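# Move red foam block from far shelf to desk

## Task

Remove the red foam block from the line of foam blocks on the shelf at the far end of the aisle and set it on the desk. Every yellow block must finish upright in its original spot, neither displaced nor rotated. The robot must not topple or finish leaning, or the task fails. The result only counts if it stays in place without the robot supporting it.

## Robot and tools

ROBOT. A Hello Robot Stretch 3: a two-wheeled base (0.33 m long, 0.34 m wide), a lift carriage on a vertical mast, and one telescoping arm that reaches out to the robot's RIGHT side, ending in a wrist (yaw, pitch, roll) and a two-finger gripper. The base cannot slide sideways; to move the gripper forward or back you drive the base. Turning in place pivots about the point midway between the drive wheels, 0.05 m behind the front edge. Stowed (arm in, wrist folded) the turn sweeps a 0.28 m radius; an unfolded level wrist reaches past that circle.

FRAMES. Base frame: origin on the floor between the drive wheels, x forward, y left, z up. hand_pose is reported in this frame, at the point where closed fingertips meet; with wrist joints at zero its x axis is up, y points back along the arm toward the mast, z toward the rear. Odometry frame is the base frame where the scene began. Heading is positive to the left, from -3.142 to 3.142.

execute_actions. Argument actions: a list holding zero or one action. An empty list just reports state and images. An action may contain:
- base: exactly one of {"translate_m": d}, a straight drive offset in metres from the current position, -1 to 1, forward positive; or {"rotate_rad": d}, a turn-in-place offset in radians, -3.2 to 3.2, left (counter-clockwise seen from above) positive. Offsets count from the base position in the latest state report.
- joints: one dictionary of absolute targets keyed by joint name: lift_m 0 to 1.1 (arm height on mast, m); arm_m 0 to 0.52 (extension, m); wrist_yaw_rad -1.345 to 4.42 (0 along the arm, positive toward the front, 3.0 folded over the base); wrist_pitch_rad -1.57 to 0.451 (0 level, negative tips fingers down); wrist_roll_rad -2.911 to 2.911 (0 fingers side by side, level); gripper_m -0.089 to 0.179 (larger is wider; real fingertip gap is about 0.007 m less when nearly shut and 0.025 m less when fully open, zero below 0.007); head_pan_rad -3.953 to 1.73 (0 forward, positive left, -1.57 looks along the arm); head_tilt_rad -1.53 to 0.419 (0 level, negative down). Done tolerances are ±0.004 for metre joints, ±0.02 for yaw, roll and head, ±0.05 for pitch.
- contact_limits: optional, only key arm_m, a motor_effort percentage 1 to 100 at which the arm motion halts with contact_stop (sign follows direction). It also caps the arm's holding force until the next action. Values above the maximum are clipped; too small stops at once.
Motions in one action begin together and may finish at different times; none runs longer than 15 s. Anything left out may still be driving toward an earlier target. An unknown key or out-of-range number rejects the whole call with no motion. Argument cameras: list from head_camera, nav_camera, wrist_camera, all; omitted, null or ["all"] gives all, [] gives none. If a result reports a stop, later motion, wait and finished_scene calls in the same reply are skipped.

wait: seconds 0 to 10; commands nothing, returns the same state and images.
zoom_image: camera plus region [x0, y0, x1, y1] in pixels of that camera's latest full image, top-left origin, at most 504 by 504.
finished_scene: scene, the number of the scene being closed; irreversible, reports success. Replying without any tool call ends everything.

RESULT LINES. base_status and joint_status: how each commanded motion ended. done (for the base this means the wheels turned fully, slip included); off_target (resting short of target, maybe still pushing); contact_stop, time_out, torque_fault (target dropped; joint holds where it stopped, unless slack or disabled). After a contact_stop the arm or lift goes slack until commanded again; a slack lift may sag under load or keep pressing. on_its_own covers uncommanded parts; its "held at" is the held target, not the actual position. motor_effort: percent of maximum, positive toward larger joint values, bracket = peak during last action; biased and noisy, so treat as rough. Positive wheel effort drives forward. lidar_m: 12 distances from the base origin in 30-degree sectors, first straight ahead then counter-clockwise (4th left, 7th behind, 10th right), one plane 0.17 m up, range 0.15 to 12 m, "-" for nothing; blind to glass and the robot, partly blocked by the mast and low lift. wrist_depth_mm (45 to 1000) and head_depth_mm (280 to 4000, image sideways): 7x7 median depth grids from the top left. base_odometry counts wheel turns only; turned_by_wheels and turned_by_imu give turning since last result; base_tilt in degrees, forward and right positive, with a fixed offset up to about 4 degrees. Neither gripper_m nor done confirms a grasp; check images.

CAMERAS. head_camera (896x504) and nav_camera (672x504 fisheye) move with head pan/tilt; wrist_camera (644x364) rides on the gripper. Calibration lines give K, distortion and T_world_to_cam mapping base frame to camera; errors grow for the wrist camera at long reach.

HANDLING AND SAFETY. Grip by commanding gripper_m below the block's width; release by opening at least 0.02 past the contact value. Base is fast (0.30 m/s, 1.9 rad/s) only when stowed: lift_m under 0.30, arm_m under 0.03, wrist_yaw_rad over 2.54; otherwise 0.10 m/s and 0.63 rad/s. Fold or unfold the wrist only with lift_m 0.32 to 0.95, wrist_pitch_rad -0.4, roll near 0; once folded the lift may go down to 0.25. With yaw below -0.4 keep pitch at -0.5 or lower. Pushing the arm into something rigid with the gripper above roughly 0.45 m can tip the robot, especially twice in a row or with a raised contact limit; driving while gripping or hooking something fixed, or snagging furniture (worst in reverse), can also tip it. If tilted, reverse the last move in small steps, free the gripper, and drop lift_m to about 0.2. Base, wrist and head have no contact stop and keep pushing; prolonged wrist strain disables that servo for 10 s. Avoid drops, slams and hard shoves, and keep the yellow blocks untouched. Loose objects may occasionally get nudged by outside disturbances. Thinking time lets the scene run on under the last command.

Each tool is called after ">>>" as a command line: name --argument value for each argument, lists and objects as JSON in quotes; but a table of rows of numbers goes row by row, as --pt "numbers of a row", without its own name.

## Session

>>> execute_actions --actions '[]'

Scene clock: 0.00 s.
base_odometry: x=+0.000 y=+0.000 heading=+0.000 (m, m, rad; odometry frame)
turned_by_wheels: +0.000 (rad since the last result)
turned_by_imu: +0.000 (rad since the last result)
base_tilt: forward=+0.8 right=-0.3 (deg)
lidar_m: 1.42 0.84 0.73 0.76 0.90 1.66 1.07 1.20 3.02 3.02 1.64 1.90
head_depth_mm: 1705 1708 1725 1743 1752 1757 1776 / 1751 1762 1786 1793 1811 1826 1818 / 1798 1823 1843 1854 1852 1869 1873 / 1841 1874 1903 1899 1938 1935 1936 / 1772 1805 1847 1871 1903 1937 1851 / 1411 1432 1452 1473 1488 1512 1528 / 1171 1183 1195 1205 1221 1233 1245
base_status: not commanded
joint_positions: lift_m=+0.524 arm_m=-0.002 wrist_yaw_rad=+2.935 wrist_pitch_rad=-0.385 wrist_roll_rad=+0.018 gripper_m=+0.037 head_pan_rad=+0.006 head_tilt_rad=+0.011
joint_status: not commanded
motor_effort: left_wheel=+0 right_wheel=+0 lift_m=+34 arm_m=+1 wrist_yaw_rad=+1 wrist_pitch_rad=+7 wrist_roll_rad=+0 gripper_m=+0 head_pan_rad=+0 head_tilt_rad=+2 (%)
hand_pose: x=+0.0256 y=+0.0810 z=+0.5443 quat_wxyz=(+0.207, +0.710, +0.061, +0.670) (m; base frame)
wrist_depth_mm: 787 765 741 721 683 655 629 / 874 - 810 786 717 706 685 / 989 - 859 861 789 746 732 / - - 966 889 858 830 804 / - - - 980 928 897 896 / 852 844 - 812 - 804 808 / 721 727 710 709 682 705 685
pictures: head_camera (sideways: a quarter turn clockwise sets it upright), nav_camera (sideways: a quarter turn counterclockwise sets it upright), wrist_camera
Images, in order (width x height): head_camera 896x504, nav_camera 672x504, wrist_camera 644x364.

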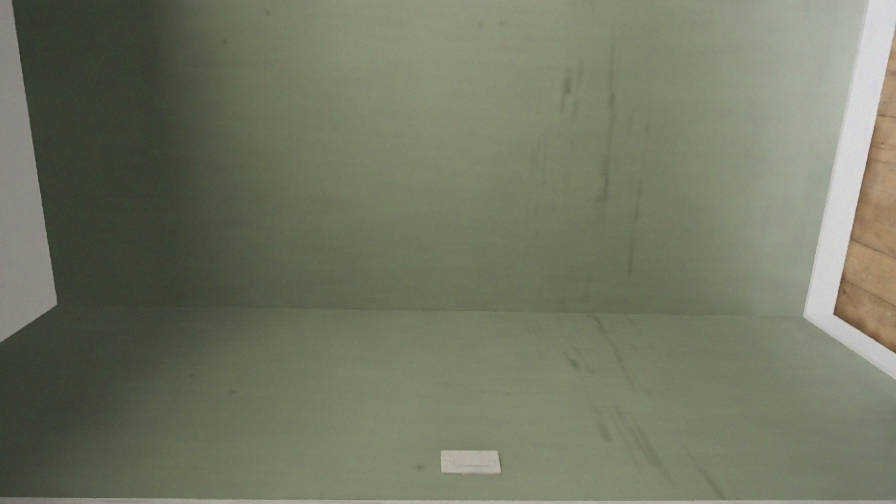

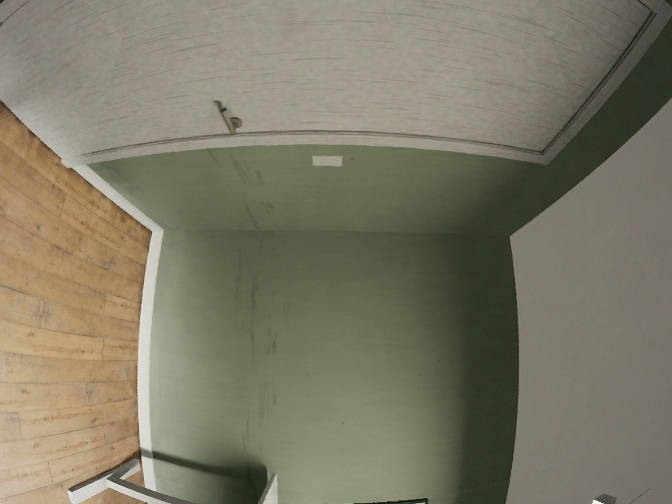

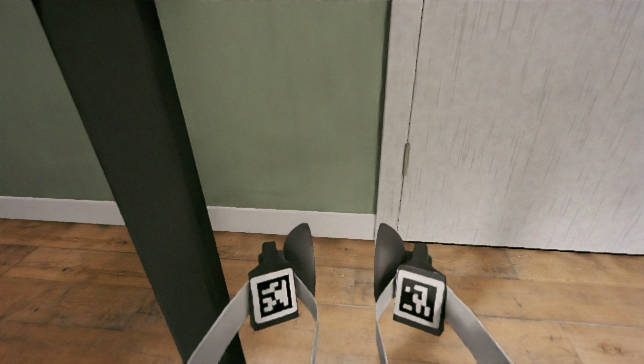

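>>> execute_actions --actions '[{"joints":{"head_pan_rad":-1.7,"head_tilt_rad":-0.5,"lift_m":0.26}}]' --cameras '["head_camera","nav_camera"]'

Scene clock: 6.00 s.
base_odometry: x=+0.000 y=+0.000 heading=+0.000 (m, m, rad; odometry frame)
turned_by_wheels: +0.000 (rad since the last result)
turned_by_imu: -0.001 (rad since the last result)
base_tilt: forward=+0.9 right=-0.2 (deg)
lidar_m: 1.41 0.84 0.73 0.76 0.90 1.65 1.07 1.20 3.01 3.03 1.63 1.90
head_depth_mm: 2418 2621 2882 2479 1875 1510 1255 / 2452 2684 2969 2483 1871 1504 1250 / 2486 2683 3040 2469 1869 1495 1247 / 2543 2793 3032 2466 1849 1485 1240 / 2563 2849 3094 2439 1846 1482 1235 / 2611 2930 3189 2428 1848 1478 1237 / 2649 2937 3156 2429 1837 1475 1233
base_status: not commanded
joint_positions: lift_m=+0.260 arm_m=-0.002 wrist_yaw_rad=+2.935 wrist_pitch_rad=-0.386 wrist_roll_rad=+0.018 gripper_m=+0.037 head_pan_rad=-1.693 head_tilt_rad=-0.493
joint_status: all done
motor_effort: left_wheel=+0(0) right_wheel=-1(0) lift_m=+26(26) arm_m=+0(0) wrist_yaw_rad=+0(1) wrist_pitch_rad=+7(7) wrist_roll_rad=+0(0) gripper_m=+0(0) head_pan_rad=-2(34) head_tilt_rad=-2(30) (%)
hand_pose: x=+0.0255 y=+0.0809 z=+0.2802 quat_wxyz=(+0.207, +0.710, +0.062, +0.670) (m; base frame)
wrist_depth_mm: 796 749 746 736 684 666 638 / 865 - 800 770 740 708 692 / 936 - 884 829 790 772 737 / 808 - 817 774 762 756 732 / 623 632 613 629 624 608 596 / 519 508 - 502 - 492 488 / 447 - - - 410 416 411
pictures: head_camera (sideways: a quarter turn clockwise sets it upright), nav_camera (sideways: a quarter turn counterclockwise sets it upright)
camera_calibration (this result's frames):
head_camera: T_world_to_cam=[[0.0203794, 0.512297, -0.858566, 1.14067], [0.991965, -0.117609, -0.0466302, 0.0603651], [-0.124864, -0.850717, -0.510578, 0.625001], [0, 0, 0, 1]] pos_world=[-0.00508616, -0.0455616, 1.30126]
nav_camera: T_world_to_cam=[[-0.0457089, -0.472775, 0.879997, -1.10312], [-0.992621, 0.12054, 0.0132011, 0.0408375], [-0.112316, -0.8729, -0.474796, 0.572601], [0, 0, 0, 1]] pos_world=[0.0544262, -0.0266271, 1.24207]
Images, in order (width x height): head_camera 896x504, nav_camera 672x504.

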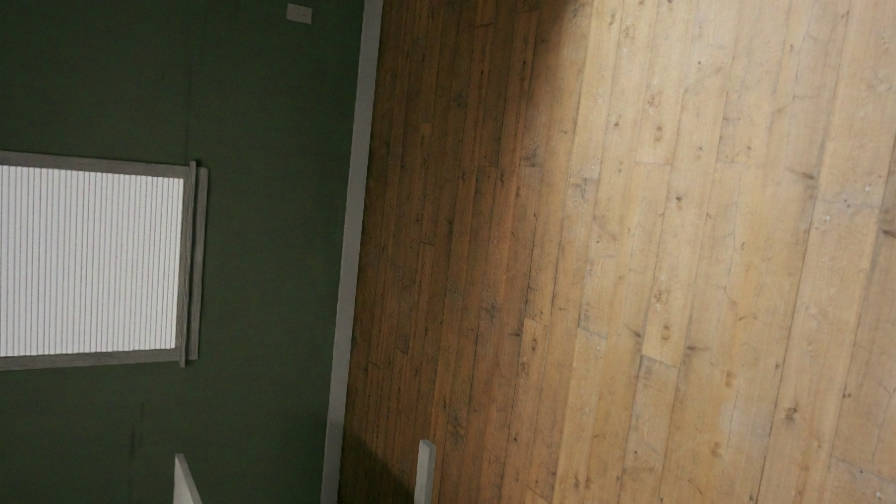

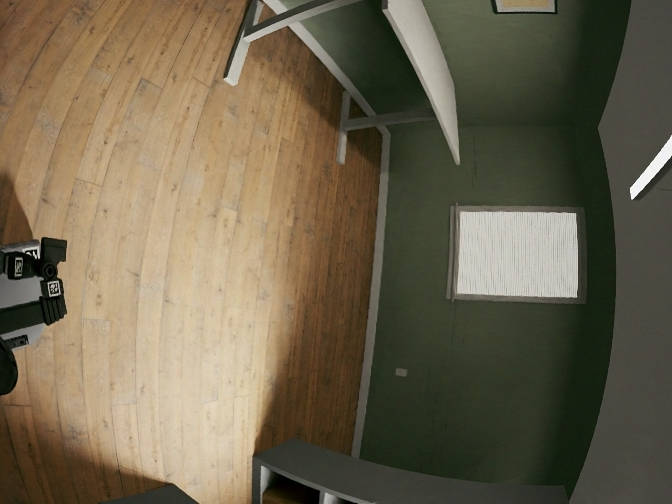

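>>> execute_actions --actions '[{"base":{"rotate_rad":-1.9},"joints":{"head_pan_rad":-0.8}}]' --cameras '["head_camera","nav_camera"]'

Scene clock: 15.47 s.
base_odometry: x=+0.000 y=+0.000 heading=-1.900 (m, m, rad; odometry frame)
turned_by_wheels: -1.900 (rad since the last result)
turned_by_imu: -1.897 (rad since the last result)
base_tilt: forward=+0.9 right=-0.2 (deg)
lidar_m: 3.02 2.53 1.64 1.89 1.09 0.77 0.73 0.78 1.04 1.63 1.08 1.76
head_depth_mm: 873 940 1021 1141 1466 1504 1251 / 941 1014 1102 1209 1329 1456 1247 / 1014 1103 1212 1342 1493 1491 1246 / 1965 2046 2334 2256 1726 1492 1244 / 1740 1811 2315 2181 1839 1481 1241 / 1655 1699 1844 2054 1840 1474 1235 / 1469 1668 1926 2226 1826 1475 1233
base_status: done
joint_positions: lift_m=+0.260 arm_m=-0.002 wrist_yaw_rad=+2.935 wrist_pitch_rad=-0.386 wrist_roll_rad=+0.018 gripper_m=+0.037 head_pan_rad=-0.807 head_tilt_rad=-0.494
joint_status: all done
motor_effort: left_wheel=+3(14) right_wheel=-4(7) lift_m=+26(27) arm_m=+0(0) wrist_yaw_rad=+0(1) wrist_pitch_rad=+7(7) wrist_roll_rad=-1(1) gripper_m=+0(1) head_pan_rad=+3(33) head_tilt_rad=-2(3) (%)
hand_pose: x=+0.0255 y=+0.0809 z=+0.2802 quat_wxyz=(+0.207, +0.710, +0.062, +0.670) (m; base frame)
wrist_depth_mm: - - - - - - - / - - - - - - - / - - - - - - - / 852 - 809 786 770 748 755 / 640 639 620 616 645 600 592 / 512 512 - 506 - 490 486 / 453 - - - 405 417 413
pictures: head_camera (sideways: a quarter turn clockwise sets it upright), nav_camera (sideways: a quarter turn counterclockwise sets it upright)
camera_calibration (this result's frames):
head_camera: T_world_to_cam=[[-0.384246, 0.340266, -0.858239, 1.14271], [0.718592, 0.693866, -0.0466276, 0.0620292], [0.579637, -0.634641, -0.511128, 0.621419], [0, 0, 0, 1]] pos_world=[0.0343092, -0.0374858, 1.30123]
nav_camera: T_world_to_cam=[[0.337623, -0.33489, 0.879693, -1.10506], [-0.721293, -0.692505, 0.0132003, 0.0391834], [0.604771, -0.638972, -0.47536, 0.568959], [0, 0, 0, 1]] pos_world=[0.0572671, 0.0206102, 1.24206]
Images, in order (width x height): head_camera 896x504, nav_camera 672x504.

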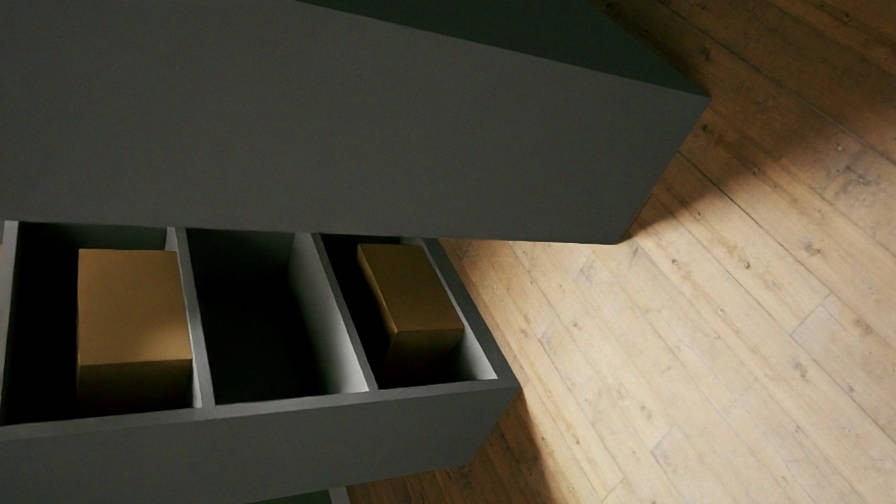

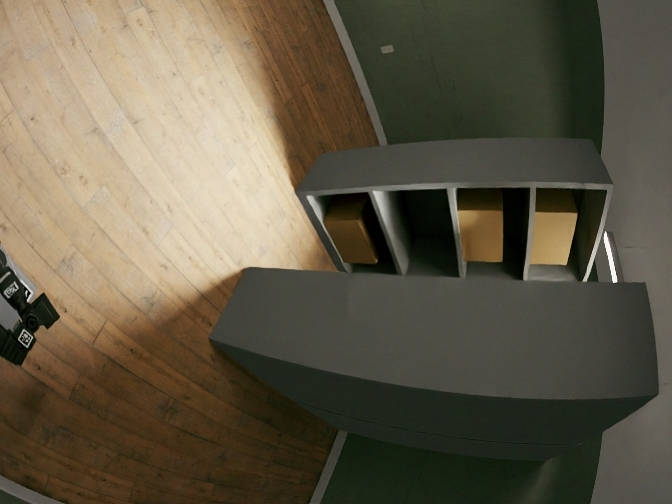

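>>> execute_actions --actions '[{"base":{"rotate_rad":0.07}}]' --cameras '[]'

>>> execute_actions --actions '[{"base":{"translate_m":1.0}}]' --cameras '[]'

>>> execute_actions --actions '[{"base":{"translate_m":0.09},"joints":{"head_pan_rad":-1.57,"head_tilt_rad":-0.4}}]' --cameras '["head_camera","nav_camera"]'

Scene clock: 25.07 s.
base_odometry: x=+0.000 y=+0.000 heading=-1.830 (m, m, rad; odometry frame)
turned_by_wheels: +0.070 (rad since the last result)
turned_by_imu: +0.069 (rad since the last result)
base_tilt: forward=+1.0 right=-0.1 (deg)
lidar_m: 3.01 2.53 1.64 1.90 1.01 0.76 0.73 0.80 1.12 1.25 1.07 1.76
head_depth_mm: 909 973 1052 1133 1264 1429 1249 / 986 1060 1156 1256 1387 1450 1244 / 1808 1921 1289 1407 1553 1493 1242 / 1792 1881 2339 2246 1861 1489 1242 / 1690 1749 2164 2155 1847 1486 1239 / 1478 1641 1858 2118 1847 1483 1235 / 1683 2835 3057 2419 1827 1466 1229
base_status: done
joint_positions: lift_m=+0.260 arm_m=-0.002 wrist_yaw_rad=+2.935 wrist_pitch_rad=-0.386 wrist_roll_rad=+0.018 gripper_m=+0.037 head_pan_rad=-0.807 head_tilt_rad=-0.494
joint_status: not commanded
motor_effort: left_wheel=-3(7) right_wheel=+2(5) lift_m=+26(27) arm_m=+0(0) wrist_yaw_rad=+0(1) wrist_pitch_rad=+7(7) wrist_roll_rad=-1(0) gripper_m=+0(0) head_pan_rad=+3(3) head_tilt_rad=-3(2) (%)
hand_pose: x=+0.0255 y=+0.0809 z=+0.2802 quat_wxyz=(+0.207, +0.710, +0.062, +0.670) (m; base frame)
wrist_depth_mm: 932 - - - - - - / - - - - - - - / - - - - - - - / 829 - 801 781 776 753 759 / 616 634 620 611 631 589 590 / 513 513 - 503 - 484 484 / 443 - - - 405 416 407
pictures: none
No camera images: the call's "cameras" was empty. Leave "cameras" out to get every camera's image.

Scene clock: 30.10 s.
base_odometry: x=-0.256 y=-0.967 heading=-1.830 (m, m, rad; odometry frame)
turned_by_wheels: +0.000 (rad since the last result)
turned_by_imu: -0.002 (rad since the last result)
base_tilt: forward=+1.0 right=-0.2 (deg)
lidar_m: 2.01 2.11 1.77 1.38 1.95 1.79 1.73 1.85 1.08 1.06 1.13 2.07
head_depth_mm: 940 1009 1087 1191 1565 1500 1250 / 1020 1096 1191 1298 1429 1489 1248 / 1122 1219 1318 1455 1612 1489 1246 / 2328 2567 2891 2455 1857 1485 1242 / 2129 2341 2573 2474 1857 1486 1241 / 1950 2127 2313 2431 1846 1486 1237 / 1812 1956 2123 2256 1834 1475 1235
base_status: done
joint_positions: lift_m=+0.260 arm_m=-0.002 wrist_yaw_rad=+2.935 wrist_pitch_rad=-0.386 wrist_roll_rad=+0.018 gripper_m=+0.037 head_pan_rad=-0.807 head_tilt_rad=-0.494
joint_status: not commanded
motor_effort: left_wheel=-3(9) right_wheel=+2(10) lift_m=+27(27) arm_m=+0(1) wrist_yaw_rad=+0(1) wrist_pitch_rad=+7(7) wrist_roll_rad=-1(0) gripper_m=+0(0) head_pan_rad=+3(2) head_tilt_rad=-2(3) (%)
hand_pose: x=+0.0255 y=+0.0809 z=+0.2802 quat_wxyz=(+0.207, +0.710, +0.062, +0.670) (m; base frame)
wrist_depth_mm: - - - - - - - / - - - - - - - / - - - - - - - / 826 - 790 787 766 750 753 / 623 619 621 620 623 591 584 / 514 512 - 499 - 489 480 / 439 - - - 414 414 410
pictures: none
No camera images: the call's "cameras" was empty. Leave "cameras" out to get every camera's image.

Scene clock: 32.10 s.
base_odometry: x=-0.280 y=-1.054 heading=-1.830 (m, m, rad; odometry frame)
turned_by_wheels: +0.000 (rad since the last result)
turned_by_imu: -0.001 (rad since the last result)
base_tilt: forward=+0.9 right=-0.2 (deg)
lidar_m: 1.91 2.01 1.71 1.39 1.95 1.89 1.83 1.94 1.08 1.33 1.10 1.98
head_depth_mm: 985 938 1012 1094 1221 1373 1317 / 1619 1750 1639 1550 1284 1398 1315 / 2405 2594 2786 2593 2067 1603 1304 / 2414 2643 2890 2898 2067 1609 1318 / 2370 2565 2769 2510 2021 1589 1303 / 1559 1357 1867 1698 1597 1453 1297 / 885 949 1025 1121 1256 1417 1297
base_status: done
joint_positions: lift_m=+0.260 arm_m=-0.002 wrist_yaw_rad=+2.935 wrist_pitch_rad=-0.386 wrist_roll_rad=+0.018 gripper_m=+0.037 head_pan_rad=-1.563 head_tilt_rad=-0.408
joint_status: all done
motor_effort: left_wheel=-3(10) right_wheel=+2(10) lift_m=+26(27) arm_m=+0(0) wrist_yaw_rad=+0(1) wrist_pitch_rad=+7(7) wrist_roll_rad=+0(0) gripper_m=+0(0) head_pan_rad=-2(30) head_tilt_rad=+4(12) (%)
hand_pose: x=+0.0255 y=+0.0809 z=+0.2802 quat_wxyz=(+0.207, +0.710, +0.062, +0.670) (m; base frame)
wrist_depth_mm: - - - - - - - / - - - - - - - / - - - - - - - / 834 - 777 776 786 763 752 / 630 617 609 634 624 595 596 / 519 516 - 507 - 492 489 / 443 - - - 408 413 416
pictures: head_camera (sideways: a quarter turn clockwise sets it upright), nav_camera (sideways: a quarter turn counterclockwise sets it upright)
camera_calibration (this result's frames):
head_camera: T_world_to_cam=[[-0.0456277, 0.436021, -0.898779, 1.19352], [0.998872, 0.00804897, -0.0468043, 0.0605547], [-0.0131734, -0.899901, -0.435896, 0.527145], [0, 0, 0, 1]] pos_world=[0.000915437, -0.0465082, 1.30532]
nav_camera: T_world_to_cam=[[0.0153737, -0.398431, 0.917069, -1.15186], [-0.99988, -0.00807048, 0.0132556, 0.0408094], [0.00211973, -0.917163, -0.398507, 0.472631], [0, 0, 0, 1]] pos_world=[0.0575109, -0.0251262, 1.24414]
Images, in order (width x height): head_camera 896x504, nav_camera 672x504.

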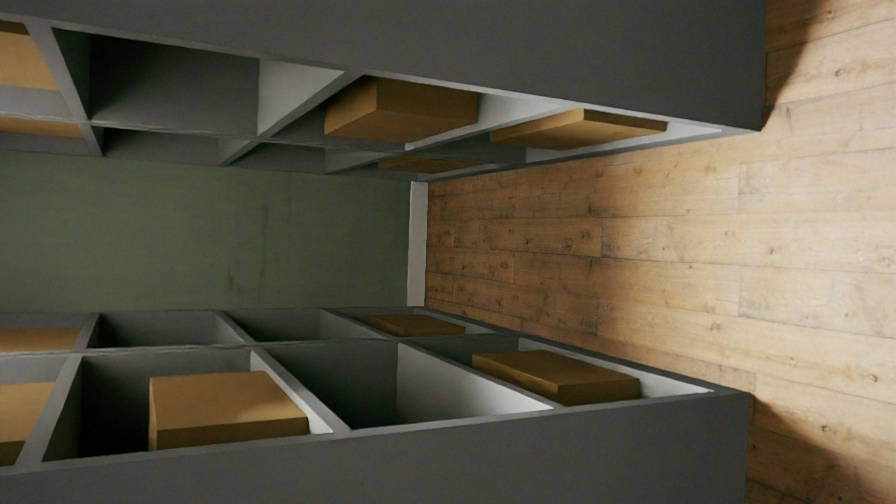

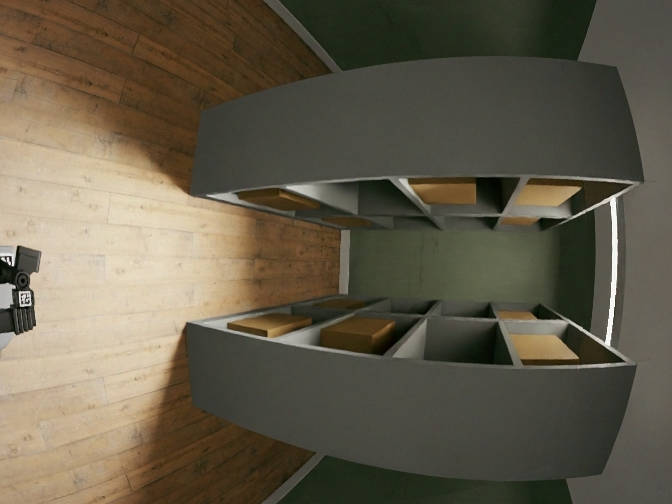

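>>> execute_actions --actions '[{"base":{"rotate_rad":-1.6},"joints":{"head_pan_rad":0}}]' --cameras '[]'

>>> execute_actions --actions '[{"base":{"translate_m":1.0}}]' --cameras '["nav_camera"]'

>>> execute_actions --actions '[{"base":{"translate_m":0.7}}]' --cameras '["nav_camera"]'

Scene clock: 44.27 s.
base_odometry: x=-0.280 y=-1.054 heading=+2.853 (m, m, rad; odometry frame)
turned_by_wheels: -1.600 (rad since the last result)
turned_by_imu: -1.597 (rad since the last result)
base_tilt: forward=+0.9 right=-0.1 (deg)
lidar_m: 1.09 1.10 1.99 1.92 1.99 1.71 1.39 1.92 1.91 1.83 1.92 1.09
head_depth_mm: 857 930 1012 1115 1238 1402 1318 / 1319 1712 1165 1149 1258 1394 1318 / 2341 2489 1921 2095 1848 1576 1308 / 2401 2626 2849 2852 2055 1602 1317 / 2433 2624 2815 2704 2059 1599 1307 / 1633 1750 1895 1914 1813 1554 1298 / 1290 1163 1155 1128 1241 1375 1300
base_status: done
joint_positions: lift_m=+0.260 arm_m=-0.002 wrist_yaw_rad=+2.935 wrist_pitch_rad=-0.386 wrist_roll_rad=+0.018 gripper_m=+0.037 head_pan_rad=-0.007 head_tilt_rad=-0.408
joint_status: all done
motor_effort: left_wheel=+3(15) right_wheel=-4(8) lift_m=+26(27) arm_m=+0(0) wrist_yaw_rad=+0(0) wrist_pitch_rad=+7(7) wrist_roll_rad=+0(0) gripper_m=+0(0) head_pan_rad=+2(36) head_tilt_rad=+3(4) (%)
hand_pose: x=+0.0255 y=+0.0809 z=+0.2802 quat_wxyz=(+0.207, +0.710, +0.062, +0.670) (m; base frame)
wrist_depth_mm: - - - - - - - / - - - - - - - / - - - - - - 959 / 825 - 792 780 773 764 756 / 620 623 617 616 627 598 589 / 512 513 - 505 - 490 489 / 451 - - - 408 410 415
pictures: none
No camera images: the call's "cameras" was empty. Leave "cameras" out to get every camera's image.

Scene clock: 49.30 s.
base_odometry: x=-1.238 y=-0.769 heading=+2.853 (m, m, rad; odometry frame)
turned_by_wheels: +0.000 (rad since the last result)
turned_by_imu: -0.001 (rad since the last result)
base_tilt: forward=+0.9 right=-0.1 (deg)
lidar_m: 1.05 0.51 0.48 0.34 1.99 2.61 2.38 2.62 1.92 0.28 0.28 0.41
head_depth_mm: 762 819 885 816 846 760 746 / 1379 1658 1276 1039 1072 1171 1207 / 1578 1686 1863 1959 1837 1557 1306 / 1577 1714 1879 2039 2060 1602 1309 / 1576 1703 1872 2043 2056 1601 1302 / 1554 1675 1832 1894 1818 1562 1306 / 1478 1655 1424 1455 1100 1218 1202
base_status: done
joint_positions: lift_m=+0.260 arm_m=-0.002 wrist_yaw_rad=+2.935 wrist_pitch_rad=-0.386 wrist_roll_rad=+0.018 gripper_m=+0.037 head_pan_rad=-0.007 head_tilt_rad=-0.407
joint_status: not commanded
motor_effort: left_wheel=+3(14) right_wheel=-3(6) lift_m=+27(26) arm_m=+0(0) wrist_yaw_rad=+1(0) wrist_pitch_rad=+7(7) wrist_roll_rad=+0(1) gripper_m=+0(1) head_pan_rad=+3(4) head_tilt_rad=+4(3) (%)
hand_pose: x=+0.0255 y=+0.0809 z=+0.2802 quat_wxyz=(+0.207, +0.710, +0.062, +0.670) (m; base frame)
wrist_depth_mm: - - - 534 769 526 483 / - - - 680 676 446 468 / - - - 737 721 497 517 / 807 - 810 631 602 543 567 / 635 614 614 511 534 558 578 / 508 498 - 504 - 485 472 / 445 - - - 411 419 409
pictures: nav_camera (sideways: a quarter turn counterclockwise sets it upright)
camera_calibration (this result's frames):
nav_camera: T_world_to_cam=[[0.397651, 0.00941765, 0.917488, -1.15473], [-0.00690395, -0.999888, 0.0132557, 0.0347521], [0.917511, -0.0116054, -0.397542, 0.46579], [0, 0, 0, 1]] pos_world=[0.0320533, 0.0510288, 1.24417]
Images, in order (width x height): nav_camera 672x504.

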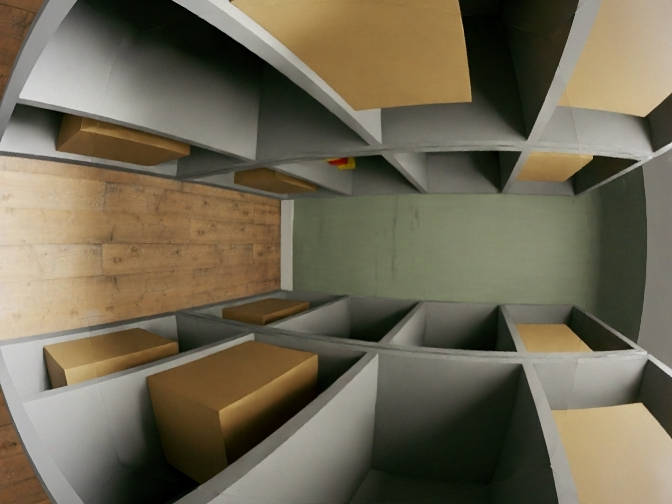

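Scene clock: 53.43 s.
base_odometry: x=-1.909 y=-0.570 heading=+2.853 (m, m, rad; odometry frame)
turned_by_wheels: +0.000 (rad since the last result)
turned_by_imu: -0.001 (rad since the last result)
base_tilt: forward=+1.0 right=-0.3 (deg)
lidar_m: 1.19 0.71 0.40 0.36 0.37 0.51 3.10 0.41 0.30 0.29 0.35 0.39
head_depth_mm: 947 1026 1091 814 1240 962 789 / 969 1043 1118 1245 1236 1086 1068 / 987 1069 1167 1283 1407 1524 1312 / 982 1064 1165 1275 1416 1548 1304 / 984 1064 1161 1277 1416 1538 1312 / 981 1058 1153 1273 1414 1507 1304 / 969 1039 1105 1232 1268 1203 1182
base_status: done
joint_positions: lift_m=+0.260 arm_m=-0.002 wrist_yaw_rad=+2.935 wrist_pitch_rad=-0.386 wrist_roll_rad=+0.018 gripper_m=+0.037 head_pan_rad=-0.007 head_tilt_rad=-0.407
joint_status: not commanded
motor_effort: left_wheel=+3(14) right_wheel=-4(6) lift_m=+27(27) arm_m=+0(0) wrist_yaw_rad=+1(1) wrist_pitch_rad=+7(7) wrist_roll_rad=+0(1) gripper_m=+0(0) head_pan_rad=+2(3) head_tilt_rad=+3(3) (%)
hand_pose: x=+0.0255 y=+0.0809 z=+0.2802 quat_wxyz=(+0.207, +0.710, +0.062, +0.670) (m; base frame)
wrist_depth_mm: 657 689 719 754 431 393 624 / 340 - 372 688 460 681 582 / 366 - 402 753 477 721 611 / 397 - 441 567 511 582 590 / 427 447 487 501 521 546 575 / 447 469 - 500 - 488 484 / 456 - - - 405 414 416
pictures: nav_camera (sideways: a quarter turn counterclockwise sets it upright)
camera_calibration (this result's frames):
nav_camera: T_world_to_cam=[[0.397541, 0.00943004, 0.917536, -1.1548], [-0.0068763, -0.999888, 0.0132557, 0.0347519], [0.917559, -0.0115789, -0.397432, 0.465647], [0, 0, 0, 1]] pos_world=[0.0320587, 0.0510295, 1.24417]
Images, in order (width x height): nav_camera 672x504.

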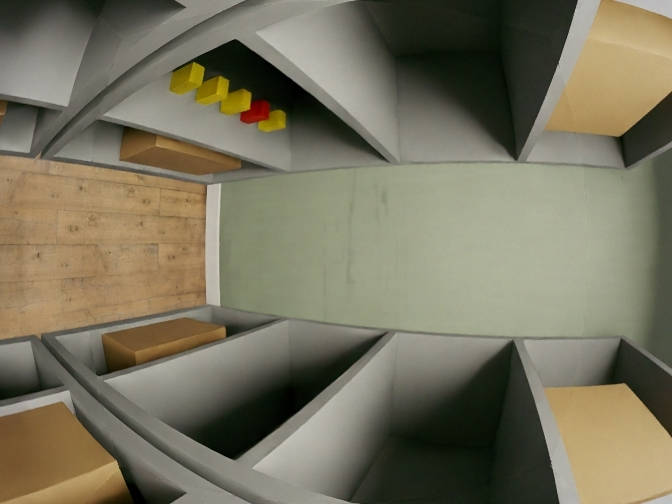

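>>> execute_actions --actions '[{"base":{"rotate_rad":-3.145},"joints":{"head_pan_rad":-1.57,"head_tilt_rad":-0.9}}]' --cameras '[]'

>>> execute_actions --actions '[{"base":{"translate_m":-0.6}}]'

Scene clock: 61.67 s.
base_odometry: x=-1.909 y=-0.570 heading=-0.291 (m, m, rad; odometry frame)
turned_by_wheels: -3.145 (rad since the last result)
turned_by_imu: -3.144 (rad since the last result)
base_tilt: forward=+0.8 right=-0.2 (deg)
lidar_m: 3.10 0.42 0.30 0.29 0.34 0.39 1.19 0.71 0.40 0.36 0.37 0.50
head_depth_mm: 571 510 438 577 717 1187 1098 / 654 515 437 833 801 1171 1115 / 649 514 436 921 821 1176 - / 624 497 425 923 818 1147 - / 298 347 412 921 817 1140 1092 / 297 346 410 917 814 1140 1085 / 296 346 410 915 813 1136 1079
base_status: done
joint_positions: lift_m=+0.260 arm_m=-0.002 wrist_yaw_rad=+2.935 wrist_pitch_rad=-0.386 wrist_roll_rad=+0.018 gripper_m=+0.037 head_pan_rad=-1.563 head_tilt_rad=-0.889
joint_status: all done
motor_effort: left_wheel=+3(15) right_wheel=-4(10) lift_m=+27(26) arm_m=+0(0) wrist_yaw_rad=+1(0) wrist_pitch_rad=+7(7) wrist_roll_rad=-1(0) gripper_m=+0(0) head_pan_rad=-2(37) head_tilt_rad=-4(31) (%)
hand_pose: x=+0.0255 y=+0.0808 z=+0.2802 quat_wxyz=(+0.207, +0.710, +0.062, +0.670) (m; base frame)
wrist_depth_mm: 315 641 660 675 570 530 537 / 327 - 696 325 350 371 403 / 338 - 778 352 381 407 536 / 326 - 634 393 419 450 564 / 331 426 498 424 454 490 528 / 355 395 - 450 - 495 481 / 389 - - - 407 421 406
pictures: none
No camera images: the call's "cameras" was empty. Leave "cameras" out to get every camera's image.

Scene clock: 65.23 s.
base_odometry: x=-2.484 y=-0.398 heading=-0.291 (m, m, rad; odometry frame)
turned_by_wheels: +0.000 (rad since the last result)
turned_by_imu: +0.000 (rad since the last result)
base_tilt: forward=+0.9 right=-0.5 (deg)
lidar_m: 1.25 0.38 0.40 0.27 0.28 0.38 0.60 0.55 0.40 0.38 0.46 0.50
head_depth_mm: 657 518 451 932 845 1171 1101 / 652 515 448 908 838 1171 1116 / 648 514 447 906 839 1172 - / 647 510 445 907 835 1177 - / 641 509 443 916 832 1181 1093 / 638 507 442 912 829 1178 1088 / 635 505 440 876 820 1153 1084
base_status: done
joint_positions: lift_m=+0.260 arm_m=-0.002 wrist_yaw_rad=+2.935 wrist_pitch_rad=-0.386 wrist_roll_rad=+0.018 gripper_m=+0.037 head_pan_rad=-1.563 head_tilt_rad=-0.889
joint_status: not commanded
motor_effort: left_wheel=+3(9) right_wheel=-3(10) lift_m=+27(27) arm_m=-1(0) wrist_yaw_rad=+0(0) wrist_pitch_rad=+7(7) wrist_roll_rad=+0(1) gripper_m=+1(0) head_pan_rad=-2(2) head_tilt_rad=-4(5) (%)
hand_pose: x=+0.0255 y=+0.0808 z=+0.2802 quat_wxyz=(+0.207, +0.710, +0.062, +0.670) (m; base frame)
wrist_depth_mm: 574 631 638 684 557 365 328 / 270 - 297 310 591 373 360 / 282 - 315 338 607 398 535 / 306 - 345 367 582 425 552 / 331 346 376 401 502 468 504 / 360 384 - 433 - 484 490 / 369 - - - 412 416 409
pictures: head_camera (sideways: a quarter turn clockwise sets it upright), nav_camera (sideways: a quarter turn counterclockwise sets it upright), wrist_camera
camera_calibration (this result's frames):
head_camera: T_world_to_cam=[[-0.0480669, 0.802043, -0.595329, 0.797998], [0.998717, 0.0290689, -0.0414739, 0.053588], [-0.0159583, -0.596558, -0.802411, 1.00393], [0, 0, 0, 1]] pos_world=[0.000859073, -0.0426844, 1.28286]
nav_camera: T_world_to_cam=[[0.0179297, -0.777172, 0.629033, -0.776387], [-0.999839, -0.0135827, 0.0117175, 0.0428196], [-0.000562516, -0.629142, -0.77729, 0.965406], [0, 0, 0, 1]] pos_world=[0.0572761, 0.00457317, 1.23827]
wrist_camera: T_world_to_cam=[[0.982974, -0.173975, -0.0591189, 0.0159549], [-0.137532, -0.483267, -0.864603, 0.325185], [0.121849, 0.858013, -0.498966, 0.227926], [0, 0, 0, 1]] pos_world=[0.00126765, -0.0356368, 0.395827]
Images, in order (width x height): head_camera 896x504, nav_camera 672x504, wrist_camera 644x364.

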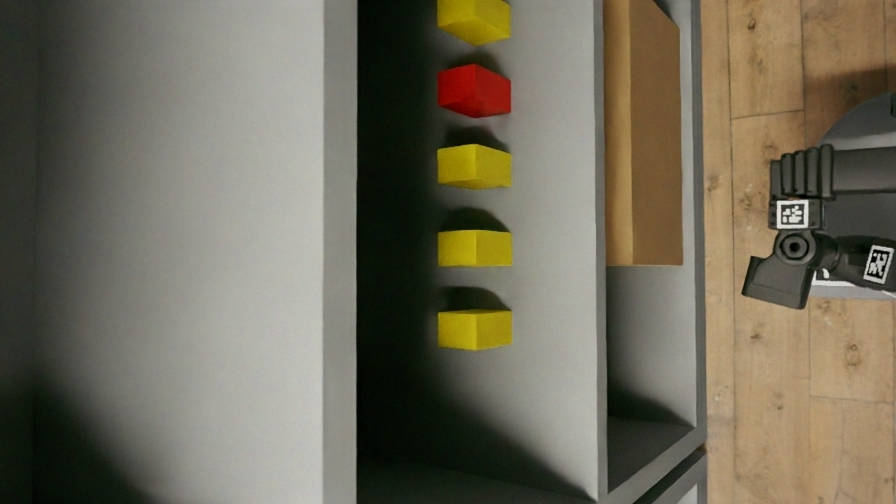

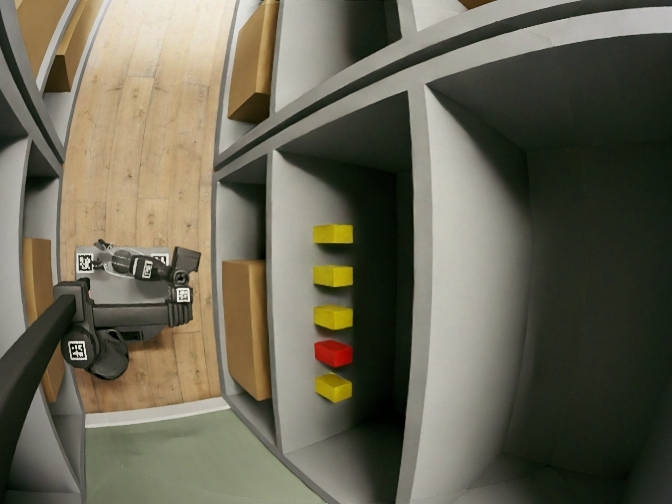

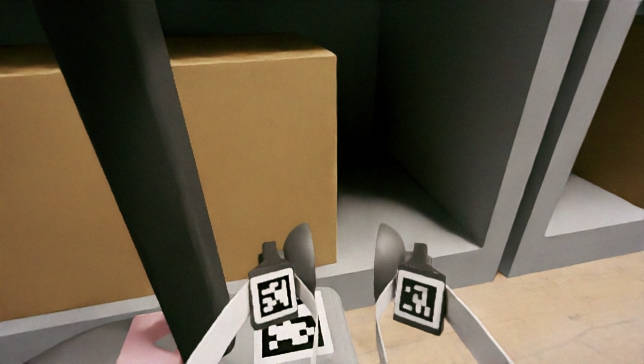

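>>> execute_actions --actions '[{"base":{"translate_m":-0.2},"joints":{"lift_m":0.58}}]' --cameras '[]'

>>> execute_actions --actions '[{"joints":{"wrist_yaw_rad":0,"gripper_m":0.085}}]'

Scene clock: 76.57 s.
base_odometry: x=-2.676 y=-0.340 heading=-0.291 (m, m, rad; odometry frame)
turned_by_wheels: +0.000 (rad since the last result)
turned_by_imu: -0.001 (rad since the last result)
base_tilt: forward=+0.9 right=-0.3 (deg)
lidar_m: 1.16 0.55 0.28 0.27 0.27 0.42 0.40 0.41 0.40 0.38 0.39 0.61
head_depth_mm: 658 519 450 890 840 1070 1042 / 653 516 448 928 838 1173 - / 650 514 447 905 836 1116 - / 644 511 446 919 836 1103 - / 643 509 444 919 835 1157 1089 / 638 507 442 915 830 1177 1084 / 636 505 441 900 827 1176 1089
base_status: done
joint_positions: lift_m=+0.580 arm_m=-0.002 wrist_yaw_rad=+2.935 wrist_pitch_rad=-0.386 wrist_roll_rad=+0.018 gripper_m=+0.037 head_pan_rad=-1.563 head_tilt_rad=-0.889
joint_status: all done
motor_effort: left_wheel=+3(14) right_wheel=-3(12) lift_m=+39(42) arm_m=-1(0) wrist_yaw_rad=+0(0) wrist_pitch_rad=+7(7) wrist_roll_rad=+0(0) gripper_m=+0(0) head_pan_rad=-2(2) head_tilt_rad=-6(5) (%)
hand_pose: x=+0.0255 y=+0.0808 z=+0.5997 quat_wxyz=(+0.207, +0.710, +0.062, +0.670) (m; base frame)
wrist_depth_mm: 523 624 654 685 726 627 454 / 532 - 679 699 759 616 462 / 494 - 510 509 484 474 440 / 373 - 364 353 365 398 462 / 303 317 524 571 591 693 519 / 492 707 - 476 - 707 568 / 480 642 471 491 557 648 691
pictures: none
No camera images: the call's "cameras" was empty. Leave "cameras" out to get every camera's image.

Scene clock: 79.03 s.
base_odometry: x=-2.676 y=-0.340 heading=-0.291 (m, m, rad; odometry frame)
turned_by_wheels: +0.000 (rad since the last result)
turned_by_imu: +0.000 (rad since the last result)
base_tilt: forward=+0.9 right=-0.2 (deg)
lidar_m: 1.16 0.55 0.28 0.27 0.27 0.42 0.40 0.41 0.40 0.38 0.39 0.61
head_depth_mm: 656 518 451 892 840 1073 1037 / 654 515 448 923 840 1167 - / 649 514 447 906 839 1116 - / 645 511 445 919 836 - - / 642 509 443 917 834 1161 1091 / 638 506 442 917 831 1176 1092 / 636 504 440 891 830 1176 1087
base_status: not commanded
joint_positions: lift_m=+0.580 arm_m=-0.002 wrist_yaw_rad=+0.002 wrist_pitch_rad=-0.386 wrist_roll_rad=+0.018 gripper_m=+0.085 head_pan_rad=-1.563 head_tilt_rad=-0.889
joint_status: all done
motor_effort: left_wheel=+3(4) right_wheel=-3(4) lift_m=+39(40) arm_m=-1(1) wrist_yaw_rad=-1(3) wrist_pitch_rad=+7(7) wrist_roll_rad=+0(0) gripper_m=+0(80) head_pan_rad=-2(2) head_tilt_rad=-5(5) (%)
hand_pose: x=-0.0211 y=-0.3710 z=+0.5997 quat_wxyz=(+0.688, +0.135, -0.700, -0.137) (m; base frame)
wrist_depth_mm: 516 510 502 506 505 506 370 / 541 550 545 558 551 526 371 / 296 446 279 267 430 444 369 / 297 302 274 280 316 329 340 / 291 283 283 276 284 269 267 / 234 232 233 227 225 221 220 / 197 195 190 193 191 191 190
pictures: head_camera (sideways: a quarter turn clockwise sets it upright), nav_camera (sideways: a quarter turn counterclockwise sets it upright), wrist_camera
camera_calibration (this result's frames):
head_camera: T_world_to_cam=[[-0.0480034, 0.802047, -0.595329, 0.797998], [0.998719, 0.0289899, -0.0414739, 0.0535879], [-0.0160055, -0.596557, -0.802411, 1.00393], [0, 0, 0, 1]] pos_world=[0.000855694, -0.042684, 1.28286]
nav_camera: T_world_to_cam=[[0.0178681, -0.777173, 0.629033, -0.776387], [-0.99984, -0.0135036, 0.0117175, 0.0428196], [-0.000612316, -0.629142, -0.77729, 0.965406], [0, 0, 0, 1]] pos_world=[0.0572765, 0.00456912, 1.23827]
wrist_camera: T_world_to_cam=[[-0.997712, -0.0327846, -0.0591226, 0.0126322], [0.0347578, 0.501341, -0.864552, 0.745551], [0.0579846, -0.864629, -0.499054, 0.140298], [0, 0, 0, 1]] pos_world=[-0.0214455, -0.252055, 0.71533]
Images, in order (width x height): head_camera 896x504, nav_camera 672x504, wrist_camera 644x364.

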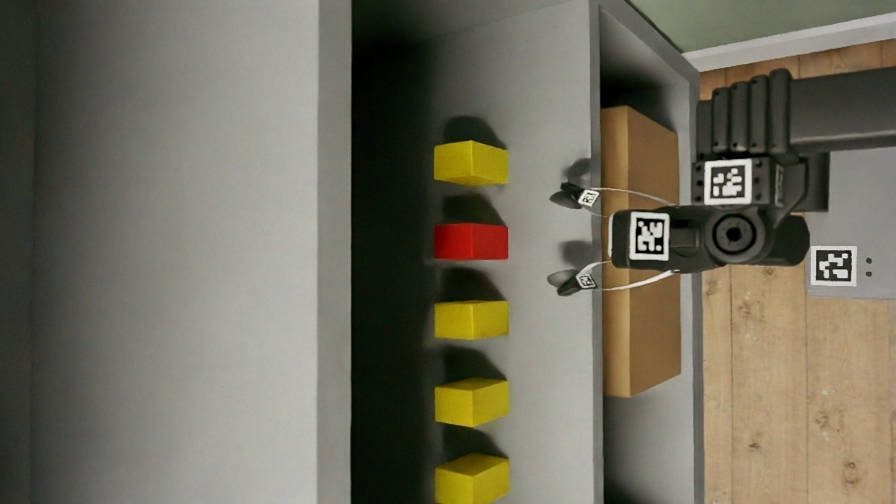

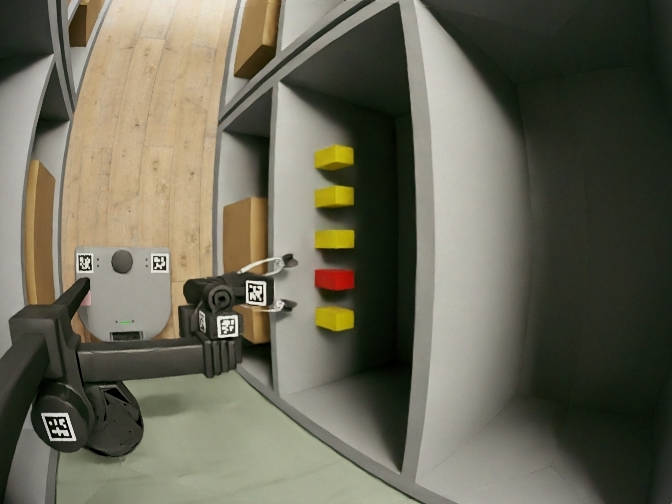

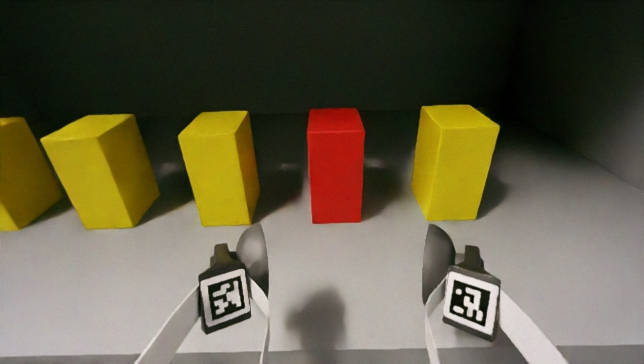

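>>> execute_actions --actions '[{"joints":{"arm_m":0.08,"gripper_m":0.078}}]' --cameras '["head_camera","wrist_camera"]'

Scene clock: 84.40 s.
base_odometry: x=-2.676 y=-0.340 heading=-0.291 (m, m, rad; odometry frame)
turned_by_wheels: +0.000 (rad since the last result)
turned_by_imu: -0.001 (rad since the last result)
base_tilt: forward=+1.0 right=-0.2 (deg)
lidar_m: 1.16 0.55 0.28 0.27 0.28 0.42 0.40 0.41 0.40 0.38 0.39 0.61
head_depth_mm: 655 518 450 889 842 1074 1039 / 652 514 448 926 838 1196 - / 648 513 446 921 824 1183 - / 645 510 445 921 852 1180 1135 / 643 509 444 917 831 1160 1087 / 638 507 442 915 831 1175 1087 / 636 504 441 894 829 1173 1085
base_status: not commanded
joint_positions: lift_m=+0.580 arm_m=+0.080 wrist_yaw_rad=+0.001 wrist_pitch_rad=-0.386 wrist_roll_rad=+0.018 gripper_m=+0.078 head_pan_rad=-1.563 head_tilt_rad=-0.889
joint_status: all done
motor_effort: left_wheel=+3(3) right_wheel=-3(3) lift_m=+39(40) arm_m=+4(6) wrist_yaw_rad=+0(1) wrist_pitch_rad=+7(7) wrist_roll_rad=+0(1) gripper_m=+0(38) head_pan_rad=-2(2) head_tilt_rad=-6(5) (%)
hand_pose: x=-0.0213 y=-0.4530 z=+0.5997 quat_wxyz=(+0.688, +0.135, -0.700, -0.137) (m; base frame)
wrist_depth_mm: 433 428 433 431 437 435 363 / 469 473 471 473 476 462 366 / 488 491 496 496 490 482 367 / 215 194 321 186 332 180 323 / 215 199 210 194 260 192 265 / 217 222 - 214 224 214 219 / 198 196 189 192 189 187 187
pictures: head_camera (sideways: a quarter turn clockwise sets it upright), wrist_camera
camera_calibration (this result's frames):
head_camera: T_world_to_cam=[[-0.0480031, 0.802047, -0.595329, 0.797998], [0.998719, 0.0289895, -0.0414739, 0.0535879], [-0.0160057, -0.596557, -0.802411, 1.00393], [0, 0, 0, 1]] pos_world=[0.000855679, -0.042684, 1.28286]
wrist_camera: T_world_to_cam=[[-0.997739, -0.0319523, -0.0591228, 0.0101306], [0.0351761, 0.501312, -0.864551, 0.786659], [0.0572633, -0.864677, -0.499054, 0.0693795], [0, 0, 0, 1]] pos_world=[-0.0215368, -0.334047, 0.71533]
Images, in order (width x height): head_camera 896x504, wrist_camera 644x364.

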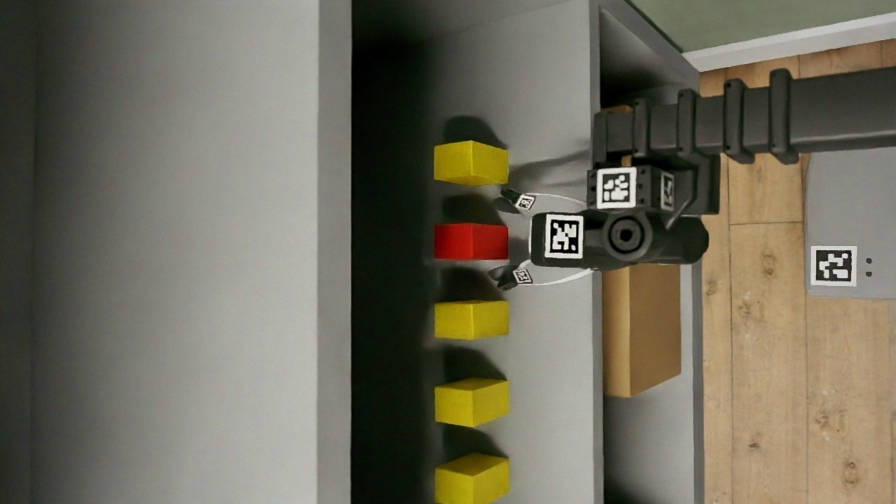

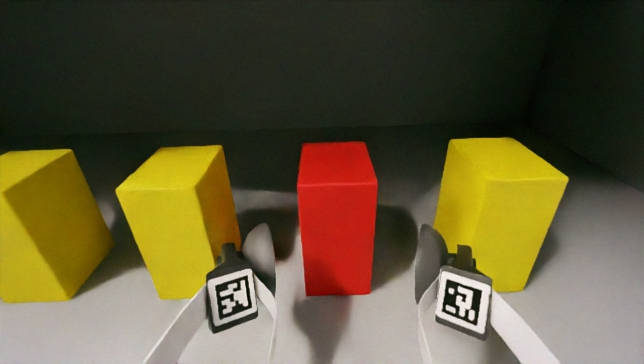

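>>> execute_actions --actions '[{"base":{"translate_m":0.005},"joints":{"lift_m":0.565,"gripper_m":0.07}}]' --cameras '["wrist_camera"]'

>>> execute_actions --actions '[{"joints":{"arm_m":0.11}}]' --cameras '["head_camera","wrist_camera"]'

Scene clock: 90.87 s.
base_odometry: x=-2.671 y=-0.342 heading=-0.291 (m, m, rad; odometry frame)
turned_by_wheels: +0.000 (rad since the last result)
turned_by_imu: -0.001 (rad since the last result)
base_tilt: forward=+0.9 right=-0.2 (deg)
lidar_m: 1.15 0.55 0.28 0.27 0.28 0.42 0.41 0.42 0.40 0.38 0.39 0.61
head_depth_mm: 657 517 450 895 842 1085 1049 / 652 516 448 926 840 1186 - / 648 512 447 922 822 - - / 647 510 445 921 851 1179 1134 / 640 508 443 914 834 1155 1092 / 638 507 443 898 830 1175 1088 / 637 504 441 895 830 1173 1089
base_status: done
joint_positions: lift_m=+0.565 arm_m=+0.080 wrist_yaw_rad=+0.001 wrist_pitch_rad=-0.386 wrist_roll_rad=+0.018 gripper_m=+0.070 head_pan_rad=-1.563 head_tilt_rad=-0.889
joint_status: all done
motor_effort: left_wheel=+3(9) right_wheel=-4(6) lift_m=+26(33) arm_m=+4(4) wrist_yaw_rad=+0(0) wrist_pitch_rad=+7(7) wrist_roll_rad=-1(0) gripper_m=+0(42) head_pan_rad=-3(2) head_tilt_rad=-5(6) (%)
hand_pose: x=-0.0213 y=-0.4530 z=+0.5852 quat_wxyz=(+0.688, +0.135, -0.700, -0.137) (m; base frame)
wrist_depth_mm: 436 434 433 437 433 434 367 / 463 473 469 471 471 469 374 / 495 479 465 428 450 198 359 / 208 176 224 175 307 177 293 / 208 239 200 195 246 195 243 / 207 208 203 204 206 205 202 / 180 179 173 175 174 173 173
pictures: wrist_camera
camera_calibration (this result's frames):
wrist_camera: T_world_to_cam=[[-0.997739, -0.0319505, -0.0591238, 0.00927441], [0.0351761, 0.501339, -0.864536, 0.774121], [0.0572634, -0.864661, -0.499082, 0.0621633], [0, 0, 0, 1]] pos_world=[-0.0215368, -0.334051, 0.700828]
Images, in order (width x height): wrist_camera 644x364.

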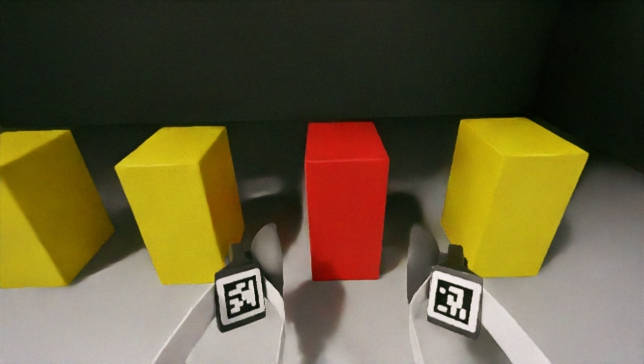

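Scene clock: 92.07 s.
base_odometry: x=-2.671 y=-0.342 heading=-0.291 (m, m, rad; odometry frame)
turned_by_wheels: +0.000 (rad since the last result)
turned_by_imu: +0.000 (rad since the last result)
base_tilt: forward=+0.8 right=-0.3 (deg)
lidar_m: 1.16 0.54 0.28 0.27 0.28 0.42 0.40 0.42 0.40 0.38 0.39 0.61
head_depth_mm: 657 517 450 898 840 1089 1050 / 651 516 448 928 840 1185 - / 648 513 447 923 834 1199 - / 644 511 445 922 850 1173 1135 / 642 509 444 916 833 1163 1087 / 638 506 442 899 832 1173 1090 / 637 505 440 893 828 1176 1084
base_status: not commanded
joint_positions: lift_m=+0.565 arm_m=+0.110 wrist_yaw_rad=+0.001 wrist_pitch_rad=-0.386 wrist_roll_rad=+0.018 gripper_m=+0.070 head_pan_rad=-1.563 head_tilt_rad=-0.889
joint_status: all done
motor_effort: left_wheel=+4(3) right_wheel=-3(3) lift_m=+26(26) arm_m=+4(2) wrist_yaw_rad=+0(1) wrist_pitch_rad=+7(8) wrist_roll_rad=+0(0) gripper_m=+0(0) head_pan_rad=-2(2) head_tilt_rad=-5(6) (%)
hand_pose: x=-0.0213 y=-0.4830 z=+0.5852 quat_wxyz=(+0.688, +0.135, -0.700, -0.137) (m; base frame)
wrist_depth_mm: 404 410 412 407 412 407 373 / 439 442 441 444 434 439 371 / 457 459 462 450 449 432 356 / 306 152 297 156 305 162 144 / 209 153 198 157 245 164 157 / 200 174 174 172 177 173 192 / 181 180 173 176 173 172 172
pictures: head_camera (sideways: a quarter turn clockwise sets it upright), wrist_camera
camera_calibration (this result's frames):
head_camera: T_world_to_cam=[[-0.0480032, 0.802047, -0.595329, 0.797998], [0.998719, 0.0289897, -0.0414739, 0.0535879], [-0.0160057, -0.596557, -0.802411, 1.00393], [0, 0, 0, 1]] pos_world=[0.000855684, -0.042684, 1.28286]
wrist_camera: T_world_to_cam=[[-0.99774, -0.0319302, -0.0591236, 0.008321], [0.0351861, 0.501339, -0.864535, 0.78916], [0.0572457, -0.864662, -0.499082, 0.0362251], [0, 0, 0, 1]] pos_world=[-0.021539, -0.364048, 0.700828]
Images, in order (width x height): head_camera 896x504, wrist_camera 644x364.

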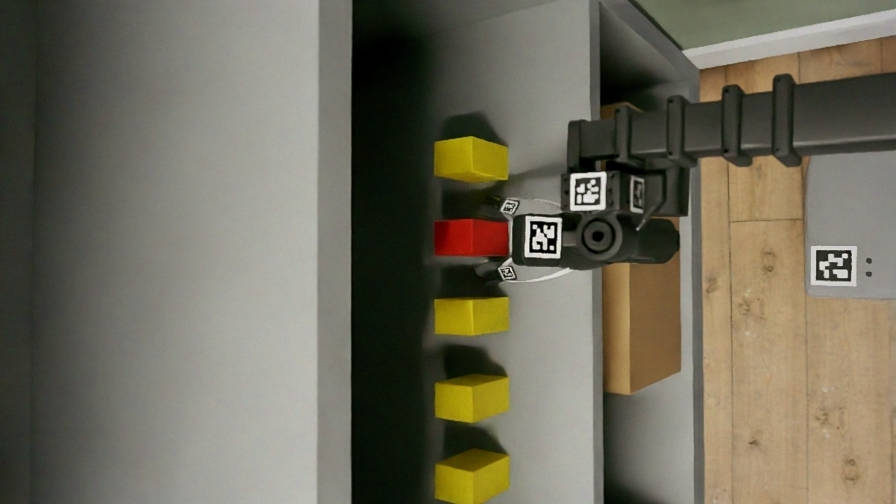

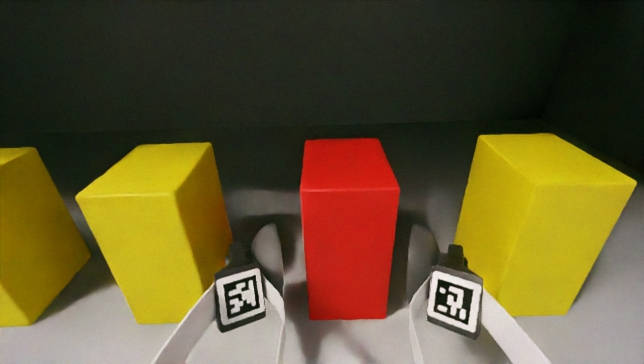

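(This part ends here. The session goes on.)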